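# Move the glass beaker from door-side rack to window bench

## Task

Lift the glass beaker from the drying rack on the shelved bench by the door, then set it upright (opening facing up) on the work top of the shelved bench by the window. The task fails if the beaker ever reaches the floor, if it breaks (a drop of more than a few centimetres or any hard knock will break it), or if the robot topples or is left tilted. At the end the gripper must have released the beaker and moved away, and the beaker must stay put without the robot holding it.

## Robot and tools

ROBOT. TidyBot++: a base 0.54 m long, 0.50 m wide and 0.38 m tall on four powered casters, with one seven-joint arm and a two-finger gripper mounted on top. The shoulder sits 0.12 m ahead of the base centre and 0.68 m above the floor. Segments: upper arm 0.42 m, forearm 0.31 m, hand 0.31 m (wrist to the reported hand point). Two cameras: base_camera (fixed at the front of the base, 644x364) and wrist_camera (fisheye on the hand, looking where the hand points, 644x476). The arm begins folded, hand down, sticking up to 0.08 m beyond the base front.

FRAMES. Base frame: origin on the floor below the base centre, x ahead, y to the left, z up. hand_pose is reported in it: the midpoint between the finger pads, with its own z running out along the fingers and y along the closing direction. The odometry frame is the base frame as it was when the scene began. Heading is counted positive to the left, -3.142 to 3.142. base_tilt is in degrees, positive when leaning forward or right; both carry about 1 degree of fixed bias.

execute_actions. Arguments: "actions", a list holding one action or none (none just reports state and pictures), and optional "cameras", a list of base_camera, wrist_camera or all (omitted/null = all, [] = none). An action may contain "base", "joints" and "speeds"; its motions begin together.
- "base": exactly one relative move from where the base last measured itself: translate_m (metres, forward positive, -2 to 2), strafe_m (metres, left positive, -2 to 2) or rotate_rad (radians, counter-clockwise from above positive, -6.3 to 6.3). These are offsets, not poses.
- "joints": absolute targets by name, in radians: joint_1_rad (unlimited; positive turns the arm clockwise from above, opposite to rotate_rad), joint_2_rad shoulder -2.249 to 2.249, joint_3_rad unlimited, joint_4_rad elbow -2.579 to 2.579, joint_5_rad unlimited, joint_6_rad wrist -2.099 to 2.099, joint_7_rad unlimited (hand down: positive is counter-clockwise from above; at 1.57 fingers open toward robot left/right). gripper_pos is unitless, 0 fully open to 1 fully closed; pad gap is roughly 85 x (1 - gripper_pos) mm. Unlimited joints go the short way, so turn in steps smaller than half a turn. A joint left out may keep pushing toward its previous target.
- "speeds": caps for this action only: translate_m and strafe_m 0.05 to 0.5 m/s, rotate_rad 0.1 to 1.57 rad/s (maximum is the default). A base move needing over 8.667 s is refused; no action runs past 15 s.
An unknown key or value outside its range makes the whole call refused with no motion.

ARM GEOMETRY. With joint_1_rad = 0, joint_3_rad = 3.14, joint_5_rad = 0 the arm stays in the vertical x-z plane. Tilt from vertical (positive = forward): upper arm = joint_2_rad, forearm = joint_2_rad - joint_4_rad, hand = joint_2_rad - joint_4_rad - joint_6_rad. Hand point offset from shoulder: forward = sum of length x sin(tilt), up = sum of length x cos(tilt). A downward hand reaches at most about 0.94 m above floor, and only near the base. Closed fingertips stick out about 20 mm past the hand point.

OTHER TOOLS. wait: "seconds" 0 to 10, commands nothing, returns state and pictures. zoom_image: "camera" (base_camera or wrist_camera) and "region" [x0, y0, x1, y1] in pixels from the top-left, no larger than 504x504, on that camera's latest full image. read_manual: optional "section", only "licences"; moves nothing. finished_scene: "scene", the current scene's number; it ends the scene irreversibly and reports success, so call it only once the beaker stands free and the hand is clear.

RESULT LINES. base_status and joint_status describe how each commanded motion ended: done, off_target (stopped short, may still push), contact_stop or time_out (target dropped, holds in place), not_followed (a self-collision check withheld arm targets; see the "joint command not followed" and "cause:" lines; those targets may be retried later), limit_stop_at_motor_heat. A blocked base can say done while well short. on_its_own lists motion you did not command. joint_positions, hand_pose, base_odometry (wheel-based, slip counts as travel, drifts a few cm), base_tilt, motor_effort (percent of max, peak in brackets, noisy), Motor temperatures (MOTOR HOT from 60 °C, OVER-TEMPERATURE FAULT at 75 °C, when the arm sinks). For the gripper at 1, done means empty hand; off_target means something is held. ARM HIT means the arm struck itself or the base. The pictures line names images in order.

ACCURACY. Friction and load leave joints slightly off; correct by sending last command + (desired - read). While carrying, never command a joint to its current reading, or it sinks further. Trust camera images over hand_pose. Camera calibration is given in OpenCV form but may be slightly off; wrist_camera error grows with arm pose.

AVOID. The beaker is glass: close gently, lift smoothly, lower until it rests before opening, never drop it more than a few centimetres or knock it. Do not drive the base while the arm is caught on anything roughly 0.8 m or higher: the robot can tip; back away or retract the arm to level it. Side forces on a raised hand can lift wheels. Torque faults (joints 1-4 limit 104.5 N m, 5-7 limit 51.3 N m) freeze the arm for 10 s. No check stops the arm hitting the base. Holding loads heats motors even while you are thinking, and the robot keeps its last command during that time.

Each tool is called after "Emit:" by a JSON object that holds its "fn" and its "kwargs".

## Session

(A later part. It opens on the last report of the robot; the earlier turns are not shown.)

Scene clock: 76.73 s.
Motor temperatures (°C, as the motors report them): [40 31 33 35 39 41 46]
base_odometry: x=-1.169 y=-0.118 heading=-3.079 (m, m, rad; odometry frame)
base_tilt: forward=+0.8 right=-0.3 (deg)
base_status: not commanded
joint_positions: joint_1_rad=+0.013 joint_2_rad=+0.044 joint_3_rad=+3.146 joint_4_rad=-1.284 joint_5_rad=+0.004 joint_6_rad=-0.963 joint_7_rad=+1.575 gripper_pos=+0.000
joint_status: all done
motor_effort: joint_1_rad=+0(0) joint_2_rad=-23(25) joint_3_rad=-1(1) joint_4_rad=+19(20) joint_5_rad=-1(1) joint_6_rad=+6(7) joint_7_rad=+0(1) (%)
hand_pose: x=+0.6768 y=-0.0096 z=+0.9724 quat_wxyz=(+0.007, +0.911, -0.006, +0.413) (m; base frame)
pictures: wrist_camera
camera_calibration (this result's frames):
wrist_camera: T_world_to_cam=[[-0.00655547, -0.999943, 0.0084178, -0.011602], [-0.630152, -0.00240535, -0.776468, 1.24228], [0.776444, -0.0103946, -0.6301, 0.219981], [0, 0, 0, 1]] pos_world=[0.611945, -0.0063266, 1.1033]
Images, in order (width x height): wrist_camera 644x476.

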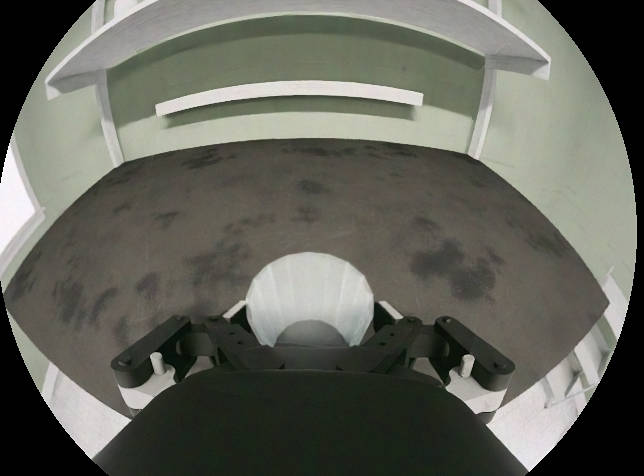

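Emit:
{"fn": "execute_actions", "kwargs": {"actions": [{"base": {"translate_m": -0.08}, "joints": {"joint_2_rad": -0.073, "joint_6_rad": -0.235}}], "cameras": []}}

Emit:
{"fn": "execute_actions", "kwargs": {"actions": [{"joints": {"joint_4_rad": -2.11, "joint_6_rad": 0.492}}], "cameras": ["wrist_camera"]}}

Emit:
{"fn": "zoom_image", "kwargs": {"camera": "wrist_camera", "region": [210, 200, 420, 360]}}

Scene clock: 82.27 s.
Motor temperatures (°C, as the motors report them): [40 31 33 35 39 41 46]
base_odometry: x=-1.089 y=-0.113 heading=-3.079 (m, m, rad; odometry frame)
base_tilt: forward=+0.8 right=-0.3 (deg)
base_status: done
joint_positions: joint_1_rad=+0.013 joint_2_rad=-0.077 joint_3_rad=+3.146 joint_4_rad=-1.280 joint_5_rad=+0.004 joint_6_rad=-0.237 joint_7_rad=+1.575 gripper_pos=+0.000
joint_status: all done
motor_effort: joint_1_rad=+0(1) joint_2_rad=-19(30) joint_3_rad=-1(1) joint_4_rad=+19(21) joint_5_rad=-1(0) joint_6_rad=+8(9) joint_7_rad=+0(1) (%)
hand_pose: x=+0.6884 y=-0.0093 z=+1.2550 quat_wxyz=(+0.010, +0.659, -0.004, +0.752) (m; base frame)
pictures: none
No camera images: the call's "cameras" was empty. Leave "cameras" out to get every camera's image.

Scene clock: 84.37 s.
Motor temperatures (°C, as the motors report them): [40 31 33 35 39 41 46]
base_odometry: x=-1.089 y=-0.113 heading=-3.079 (m, m, rad; odometry frame)
base_tilt: forward=+0.8 right=-0.2 (deg)
base_status: not commanded
joint_positions: joint_1_rad=+0.013 joint_2_rad=-0.077 joint_3_rad=+3.146 joint_4_rad=-2.097 joint_5_rad=+0.004 joint_6_rad=+0.465 joint_7_rad=+1.575 gripper_pos=+0.000
joint_status: all done
motor_effort: joint_1_rad=+0(1) joint_2_rad=-18(23) joint_3_rad=-1(0) joint_4_rad=+19(21) joint_5_rad=-1(1) joint_6_rad=+8(9) joint_7_rad=-1(0) (%)
hand_pose: x=+0.6812 y=-0.0082 z=+0.9695 quat_wxyz=(+0.009, +0.702, -0.003, +0.712) (m; base frame)
pictures: wrist_camera
camera_calibration (this result's frames):
wrist_camera: T_world_to_cam=[[-0.00967363, -0.999845, 0.0147105, -0.0141099], [0.053734, -0.0152097, -0.998439, 0.992081], [0.998508, -0.00886808, 0.0538729, -0.599525], [0, 0, 0, 1]] pos_world=[0.545186, -0.00433511, 1.02304]
Images, in order (width x height): wrist_camera 644x476.

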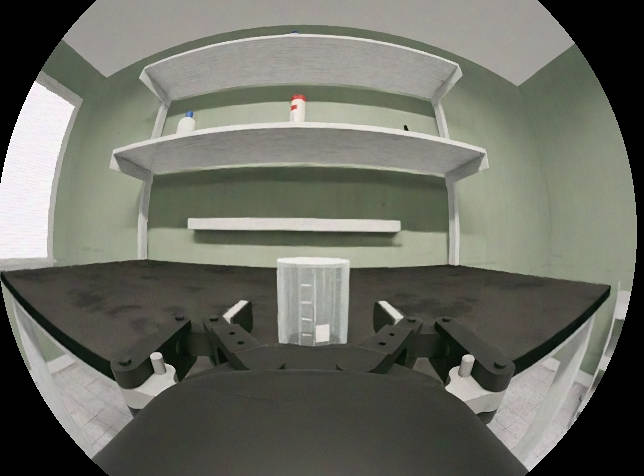

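Region (210, 200, 420, 360) of wrist_camera's 644x476 image, scaled by 2.400; it fills the top 384 rows of this view, and the rest is white.

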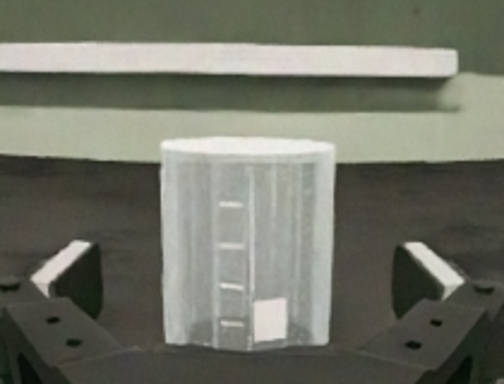

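Emit:
{"fn": "execute_actions", "kwargs": {"actions": [{"base": {"translate_m": 0.075}, "speeds": {"translate_m": 0.12}, "joints": {"joint_2_rad": -0.056, "joint_4_rad": -2.102, "joint_6_rad": 0.472}}], "cameras": ["wrist_camera"]}}

Emit:
{"fn": "zoom_image", "kwargs": {"camera": "wrist_camera", "region": [210, 200, 420, 360]}}

Scene clock: 86.90 s.
Motor temperatures (°C, as the motors report them): [40 31 33 35 39 41 46]
base_odometry: x=-1.164 y=-0.118 heading=-3.079 (m, m, rad; odometry frame)
base_tilt: forward=+0.7 right=-0.3 (deg)
base_status: done
joint_positions: joint_1_rad=+0.013 joint_2_rad=-0.063 joint_3_rad=+3.146 joint_4_rad=-2.097 joint_5_rad=+0.004 joint_6_rad=+0.465 joint_7_rad=+1.575 gripper_pos=+0.000
joint_status: all done
motor_effort: joint_1_rad=+0(1) joint_2_rad=-19(21) joint_3_rad=-1(0) joint_4_rad=+19(20) joint_5_rad=-1(1) joint_6_rad=+8(9) joint_7_rad=+0(0) (%)
hand_pose: x=+0.6850 y=-0.0083 z=+0.9618 quat_wxyz=(+0.008, +0.706, -0.003, +0.708) (m; base frame)
pictures: wrist_camera
camera_calibration (this result's frames):
wrist_camera: T_world_to_cam=[[-0.00950801, -0.999847, 0.0146585, -0.0140923], [0.0400678, -0.0150283, -0.999084, 0.994144], [0.999152, -0.00891197, 0.0402046, -0.590264], [0, 0, 0, 1]] pos_world=[0.549797, -0.00441032, 1.01717]
Images, in order (width x height): wrist_camera 644x476.

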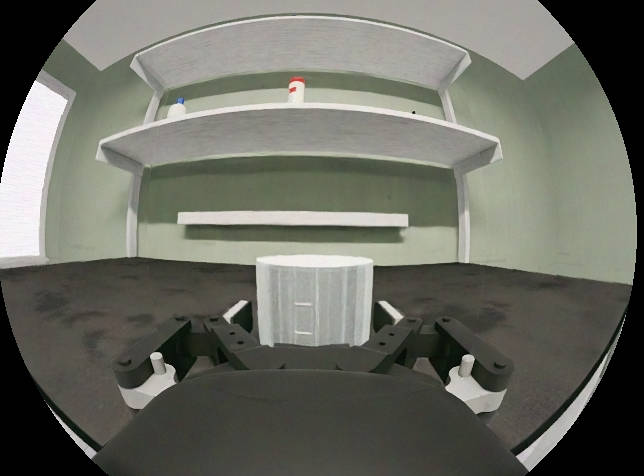

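Region (210, 200, 420, 360) of wrist_camera's 644x476 image, scaled by 2.400; it fills the top 384 rows of this view, and the rest is white.

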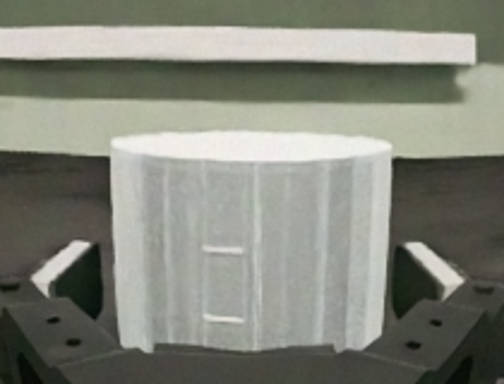

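Emit:
{"fn": "execute_actions", "kwargs": {"actions": [{"joints": {"gripper_pos": 0.4}}], "cameras": ["wrist_camera"]}}

Scene clock: 88.60 s.
Motor temperatures (°C, as the motors report them): [40 31 33 35 39 41 46]
base_odometry: x=-1.164 y=-0.118 heading=-3.079 (m, m, rad; odometry frame)
base_tilt: forward=+0.8 right=-0.3 (deg)
base_status: not commanded
joint_positions: joint_1_rad=+0.013 joint_2_rad=-0.063 joint_3_rad=+3.146 joint_4_rad=-2.097 joint_5_rad=+0.004 joint_6_rad=+0.465 joint_7_rad=+1.575 gripper_pos=+0.228
joint_status: gripper_pos off_target (ended at +0.228, target +0.400)
motor_effort: joint_1_rad=+0(0) joint_2_rad=-20(19) joint_3_rad=-1(1) joint_4_rad=+19(19) joint_5_rad=+0(1) joint_6_rad=+8(8) joint_7_rad=+0(0) (%)
hand_pose: x=+0.6850 y=-0.0083 z=+0.9618 quat_wxyz=(+0.008, +0.706, -0.003, +0.708) (m; base frame)
pictures: wrist_camera
camera_calibration (this result's frames):
wrist_camera: T_world_to_cam=[[-0.00951524, -0.999853, 0.0142306, -0.0136785], [0.0400744, -0.0146011, -0.99909, 0.994149], [0.999151, -0.00893629, 0.0402075, -0.590267], [0, 0, 0, 1]] pos_world=[0.549796, -0.0044356, 1.01717]
Images, in order (width x height): wrist_camera 644x476.

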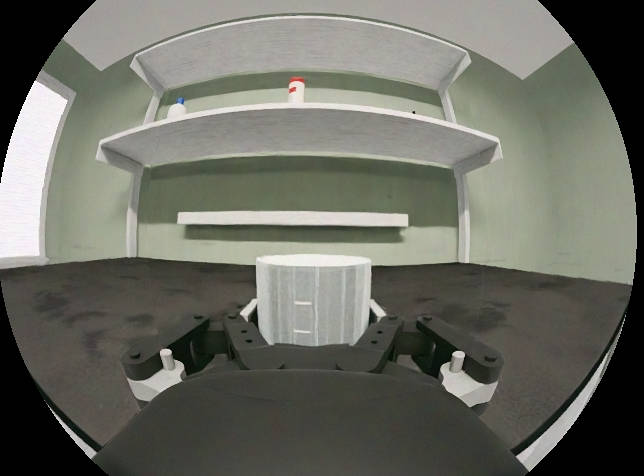

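Emit:
{"fn": "execute_actions", "kwargs": {"actions": [{"joints": {"joint_2_rad": -0.27, "joint_7_rad": -1.45}}], "cameras": ["wrist_camera"]}}

Scene clock: 92.97 s.
Motor temperatures (°C, as the motors report them): [40 31 33 35 39 41 46]
base_odometry: x=-1.164 y=-0.118 heading=-3.079 (m, m, rad; odometry frame)
base_tilt: forward=+0.8 right=-0.3 (deg)
base_status: not commanded
joint_positions: joint_1_rad=+0.013 joint_2_rad=-0.252 joint_3_rad=+3.146 joint_4_rad=-2.097 joint_5_rad=+0.004 joint_6_rad=+0.465 joint_7_rad=-1.430 gripper_pos=+0.228
joint_status: all done
motor_effort: joint_1_rad=-1(1) joint_2_rad=-14(20) joint_3_rad=-1(2) joint_4_rad=+21(21) joint_5_rad=-1(1) joint_6_rad=+8(9) joint_7_rad=-1(1) (%)
hand_pose: x=+0.6223 y=-0.0074 z=+1.0633 quat_wxyz=(-0.769, +0.040, -0.635, +0.061) (m; base frame)
pictures: wrist_camera
camera_calibration (this result's frames):
wrist_camera: T_world_to_cam=[[0.0505662, 0.988096, -0.145291, 0.132109], [-0.147386, 0.151267, 0.977443, -0.885679], [0.987786, -0.0280117, 0.153281, -0.645006], [0, 0, 0, 1]] pos_world=[0.49991, -0.0146297, 0.983762]
Images, in order (width x height): wrist_camera 644x476.

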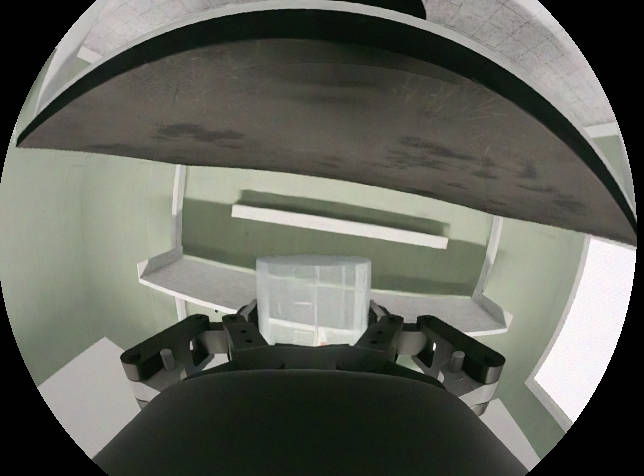

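Emit:
{"fn": "execute_actions", "kwargs": {"actions": [{"joints": {"joint_2_rad": -0.088, "joint_7_rad": -1.59}}], "cameras": ["wrist_camera"]}}

Emit:
{"fn": "zoom_image", "kwargs": {"camera": "wrist_camera", "region": [210, 170, 420, 330]}}

Scene clock: 94.77 s.
Motor temperatures (°C, as the motors report them): [40 31 33 35 39 41 46]
base_odometry: x=-1.164 y=-0.118 heading=-3.079 (m, m, rad; odometry frame)
base_tilt: forward=+0.8 right=-0.3 (deg)
base_status: not commanded
joint_positions: joint_1_rad=+0.013 joint_2_rad=-0.079 joint_3_rad=+3.146 joint_4_rad=-2.099 joint_5_rad=+0.004 joint_6_rad=+0.465 joint_7_rad=-1.552 gripper_pos=+0.228
joint_status: all done
motor_effort: joint_1_rad=+0(0) joint_2_rad=-20(23) joint_3_rad=-1(0) joint_4_rad=+20(21) joint_5_rad=-1(1) joint_6_rad=+9(9) joint_7_rad=-1(1) (%)
hand_pose: x=+0.6801 y=-0.0082 z=+0.9700 quat_wxyz=(-0.713, +0.002, -0.701, +0.014) (m; base frame)
pictures: wrist_camera
camera_calibration (this result's frames):
wrist_camera: T_world_to_cam=[[0.0229368, 0.999329, -0.0285516, 0.0220257], [0.0224972, 0.0280359, 0.999354, -0.92368], [0.999484, -0.0235643, -0.021839, -0.525885], [0, 0, 0, 1]] pos_world=[0.545888, -0.00850677, 0.912228]
Images, in order (width x height): wrist_camera 644x476.

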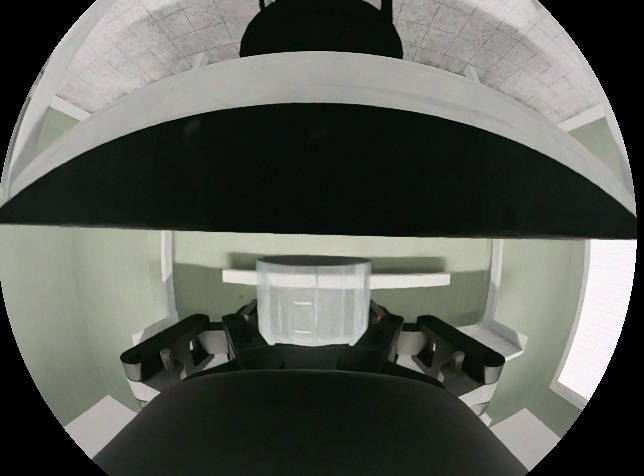

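Region (210, 170, 420, 330) of wrist_camera's 644x476 image, scaled by 2.400; it fills the top 384 rows of this view, and the rest is white.

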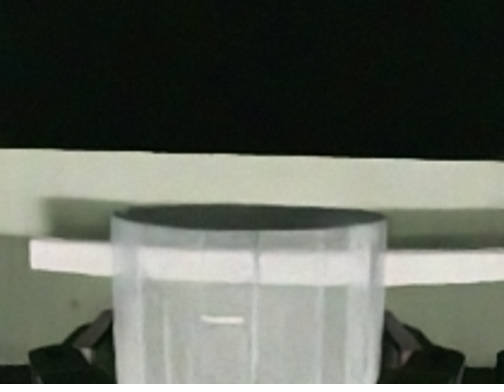

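Emit:
{"fn": "execute_actions", "kwargs": {"actions": [{"joints": {"joint_2_rad": -0.056, "joint_7_rad": -1.606}}], "cameras": ["wrist_camera"]}}

Scene clock: 96.17 s.
Motor temperatures (°C, as the motors report them): [40 31 33 35 39 41 46]
base_odometry: x=-1.164 y=-0.118 heading=-3.079 (m, m, rad; odometry frame)
base_tilt: forward=+0.8 right=-0.3 (deg)
base_status: not commanded
joint_positions: joint_1_rad=+0.013 joint_2_rad=-0.059 joint_3_rad=+3.146 joint_4_rad=-2.099 joint_5_rad=+0.004 joint_6_rad=+0.465 joint_7_rad=-1.568 gripper_pos=+0.228
joint_status: all done
motor_effort: joint_1_rad=+0(0) joint_2_rad=-21(22) joint_3_rad=+0(1) joint_4_rad=+20(20) joint_5_rad=-1(1) joint_6_rad=+9(9) joint_7_rad=+0(0) (%)
hand_pose: x=+0.6858 y=-0.0083 z=+0.9588 quat_wxyz=(-0.706, -0.003, -0.708, +0.008) (m; base frame)
pictures: wrist_camera
camera_calibration (this result's frames):
wrist_camera: T_world_to_cam=[[0.0224246, 0.999662, -0.013168, 0.00725449], [0.0420941, 0.0122155, 0.999039, -0.925875], [0.998862, -0.0229574, -0.0418059, -0.512166], [0, 0, 0, 1]] pos_world=[0.550395, -0.00769999, 0.903669]
Images, in order (width x height): wrist_camera 644x476.

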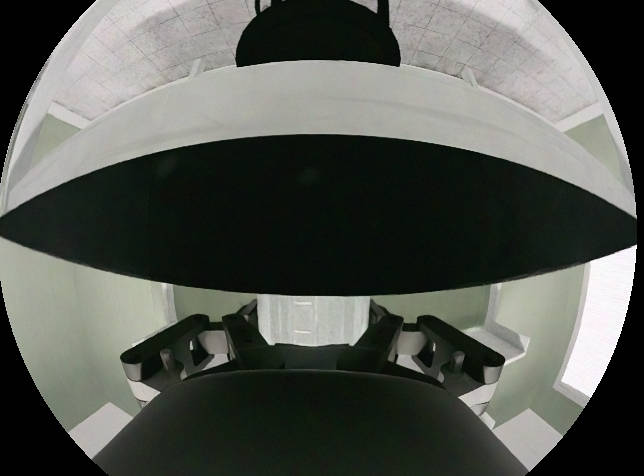

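Emit:
{"fn": "execute_actions", "kwargs": {"actions": [{"joints": {"joint_2_rad": -0.04}}], "cameras": []}}

Scene clock: 97.03 s.
Motor temperatures (°C, as the motors report them): [40 31 33 35 39 41 46]
base_odometry: x=-1.164 y=-0.118 heading=-3.079 (m, m, rad; odometry frame)
base_tilt: forward=+0.8 right=-0.3 (deg)
base_status: not commanded
joint_positions: joint_1_rad=+0.013 joint_2_rad=-0.051 joint_3_rad=+3.146 joint_4_rad=-2.098 joint_5_rad=+0.004 joint_6_rad=+0.466 joint_7_rad=-1.568 gripper_pos=+0.228
joint_status: all done
motor_effort: joint_1_rad=+0(0) joint_2_rad=-18(21) joint_3_rad=-1(1) joint_4_rad=+18(20) joint_5_rad=-1(1) joint_6_rad=+7(9) joint_7_rad=+0(1) (%)
hand_pose: x=+0.6883 y=-0.0083 z=+0.9543 quat_wxyz=(-0.703, -0.003, -0.711, +0.008) (m; base frame)
pictures: none
No camera images: the call's "cameras" was empty. Leave "cameras" out to get every camera's image.

Emit:
{"fn": "execute_actions", "kwargs": {"actions": [{"joints": {"gripper_pos": 0.0, "joint_2_rad": -0.056}}], "cameras": ["wrist_camera"]}}

Scene clock: 98.27 s.
Motor temperatures (°C, as the motors report them): [40 31 33 35 39 41 46]
base_odometry: x=-1.164 y=-0.118 heading=-3.079 (m, m, rad; odometry frame)
base_tilt: forward=+0.8 right=-0.3 (deg)
base_status: not commanded
joint_positions: joint_1_rad=+0.013 joint_2_rad=-0.051 joint_3_rad=+3.146 joint_4_rad=-2.099 joint_5_rad=+0.004 joint_6_rad=+0.466 joint_7_rad=-1.568 gripper_pos=+0.000
joint_status: all done
motor_effort: joint_1_rad=+0(0) joint_2_rad=-20(21) joint_3_rad=-1(1) joint_4_rad=+19(20) joint_5_rad=-1(1) joint_6_rad=+8(8) joint_7_rad=+0(0) (%)
hand_pose: x=+0.6880 y=-0.0083 z=+0.9545 quat_wxyz=(-0.703, -0.003, -0.711, +0.008) (m; base frame)
pictures: wrist_camera
camera_calibration (this result's frames):
wrist_camera: T_world_to_cam=[[0.0223259, 0.999663, -0.0132384, 0.00731178], [0.0494452, 0.0121214, 0.998703, -0.92641], [0.998527, -0.0229515, -0.0491579, -0.507337], [0, 0, 0, 1]] pos_world=[0.552233, -0.00772408, 0.900366]
Images, in order (width x height): wrist_camera 644x476.

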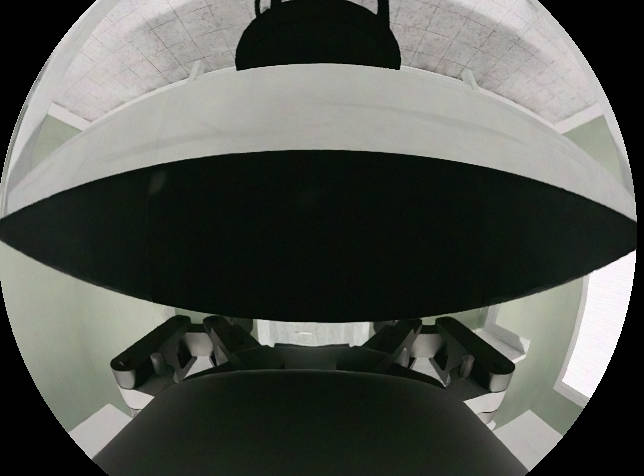

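Released. Now back away to clear the beaker.

Emit:
{"fn": "execute_actions", "kwargs": {"actions": [{"base": {"translate_m": -0.35}, "joints": {"joint_2_rad": -0.12}}], "cameras": ["wrist_camera"]}}

Emit:
{"fn": "zoom_image", "kwargs": {"camera": "wrist_camera", "region": [240, 170, 390, 300]}}

Scene clock: 100.80 s.
Motor temperatures (°C, as the motors report them): [40 31 33 35 39 41 46]
base_odometry: x=-0.815 y=-0.096 heading=-3.078 (m, m, rad; odometry frame)
base_tilt: forward=+0.8 right=-0.3 (deg)
base_status: done
joint_positions: joint_1_rad=+0.014 joint_2_rad=-0.121 joint_3_rad=+3.146 joint_4_rad=-2.099 joint_5_rad=+0.004 joint_6_rad=+0.466 joint_7_rad=-1.568 gripper_pos=+0.000
joint_status: all done
motor_effort: joint_1_rad=+0(1) joint_2_rad=-17(24) joint_3_rad=-1(0) joint_4_rad=+19(20) joint_5_rad=+0(1) joint_6_rad=+8(8) joint_7_rad=-1(1) (%)
hand_pose: x=+0.6676 y=-0.0083 z=+0.9935 quat_wxyz=(-0.728, -0.004, -0.686, +0.008) (m; base frame)
pictures: wrist_camera
camera_calibration (this result's frames):
wrist_camera: T_world_to_cam=[[0.0237752, 0.99964, -0.012413, 0.00650075], [-0.0203102, 0.012897, 0.999711, -0.918795], [0.999511, -0.0235162, 0.0206095, -0.555008], [0, 0, 0, 1]] pos_world=[0.535921, -0.00770041, 0.930048]
Images, in order (width x height): wrist_camera 644x476.

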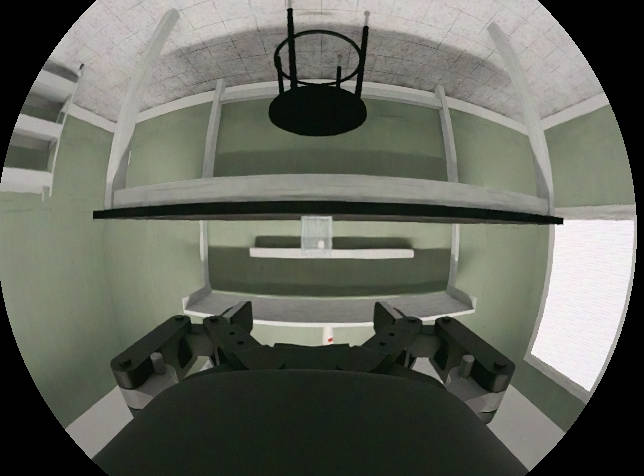

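Region (240, 170, 390, 300) of wrist_camera's 644x476 image, scaled by 3.360; it fills the top 437 rows of this view, and the rest is white.

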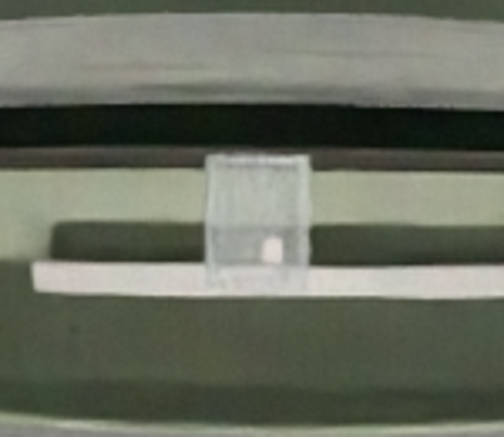

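The beaker stands upright (mouth up) on the window bench, and the robot is clear.

Emit:
{"fn": "finished_scene", "kwargs": {"scene": 1}}

The scene is finished: the task was done.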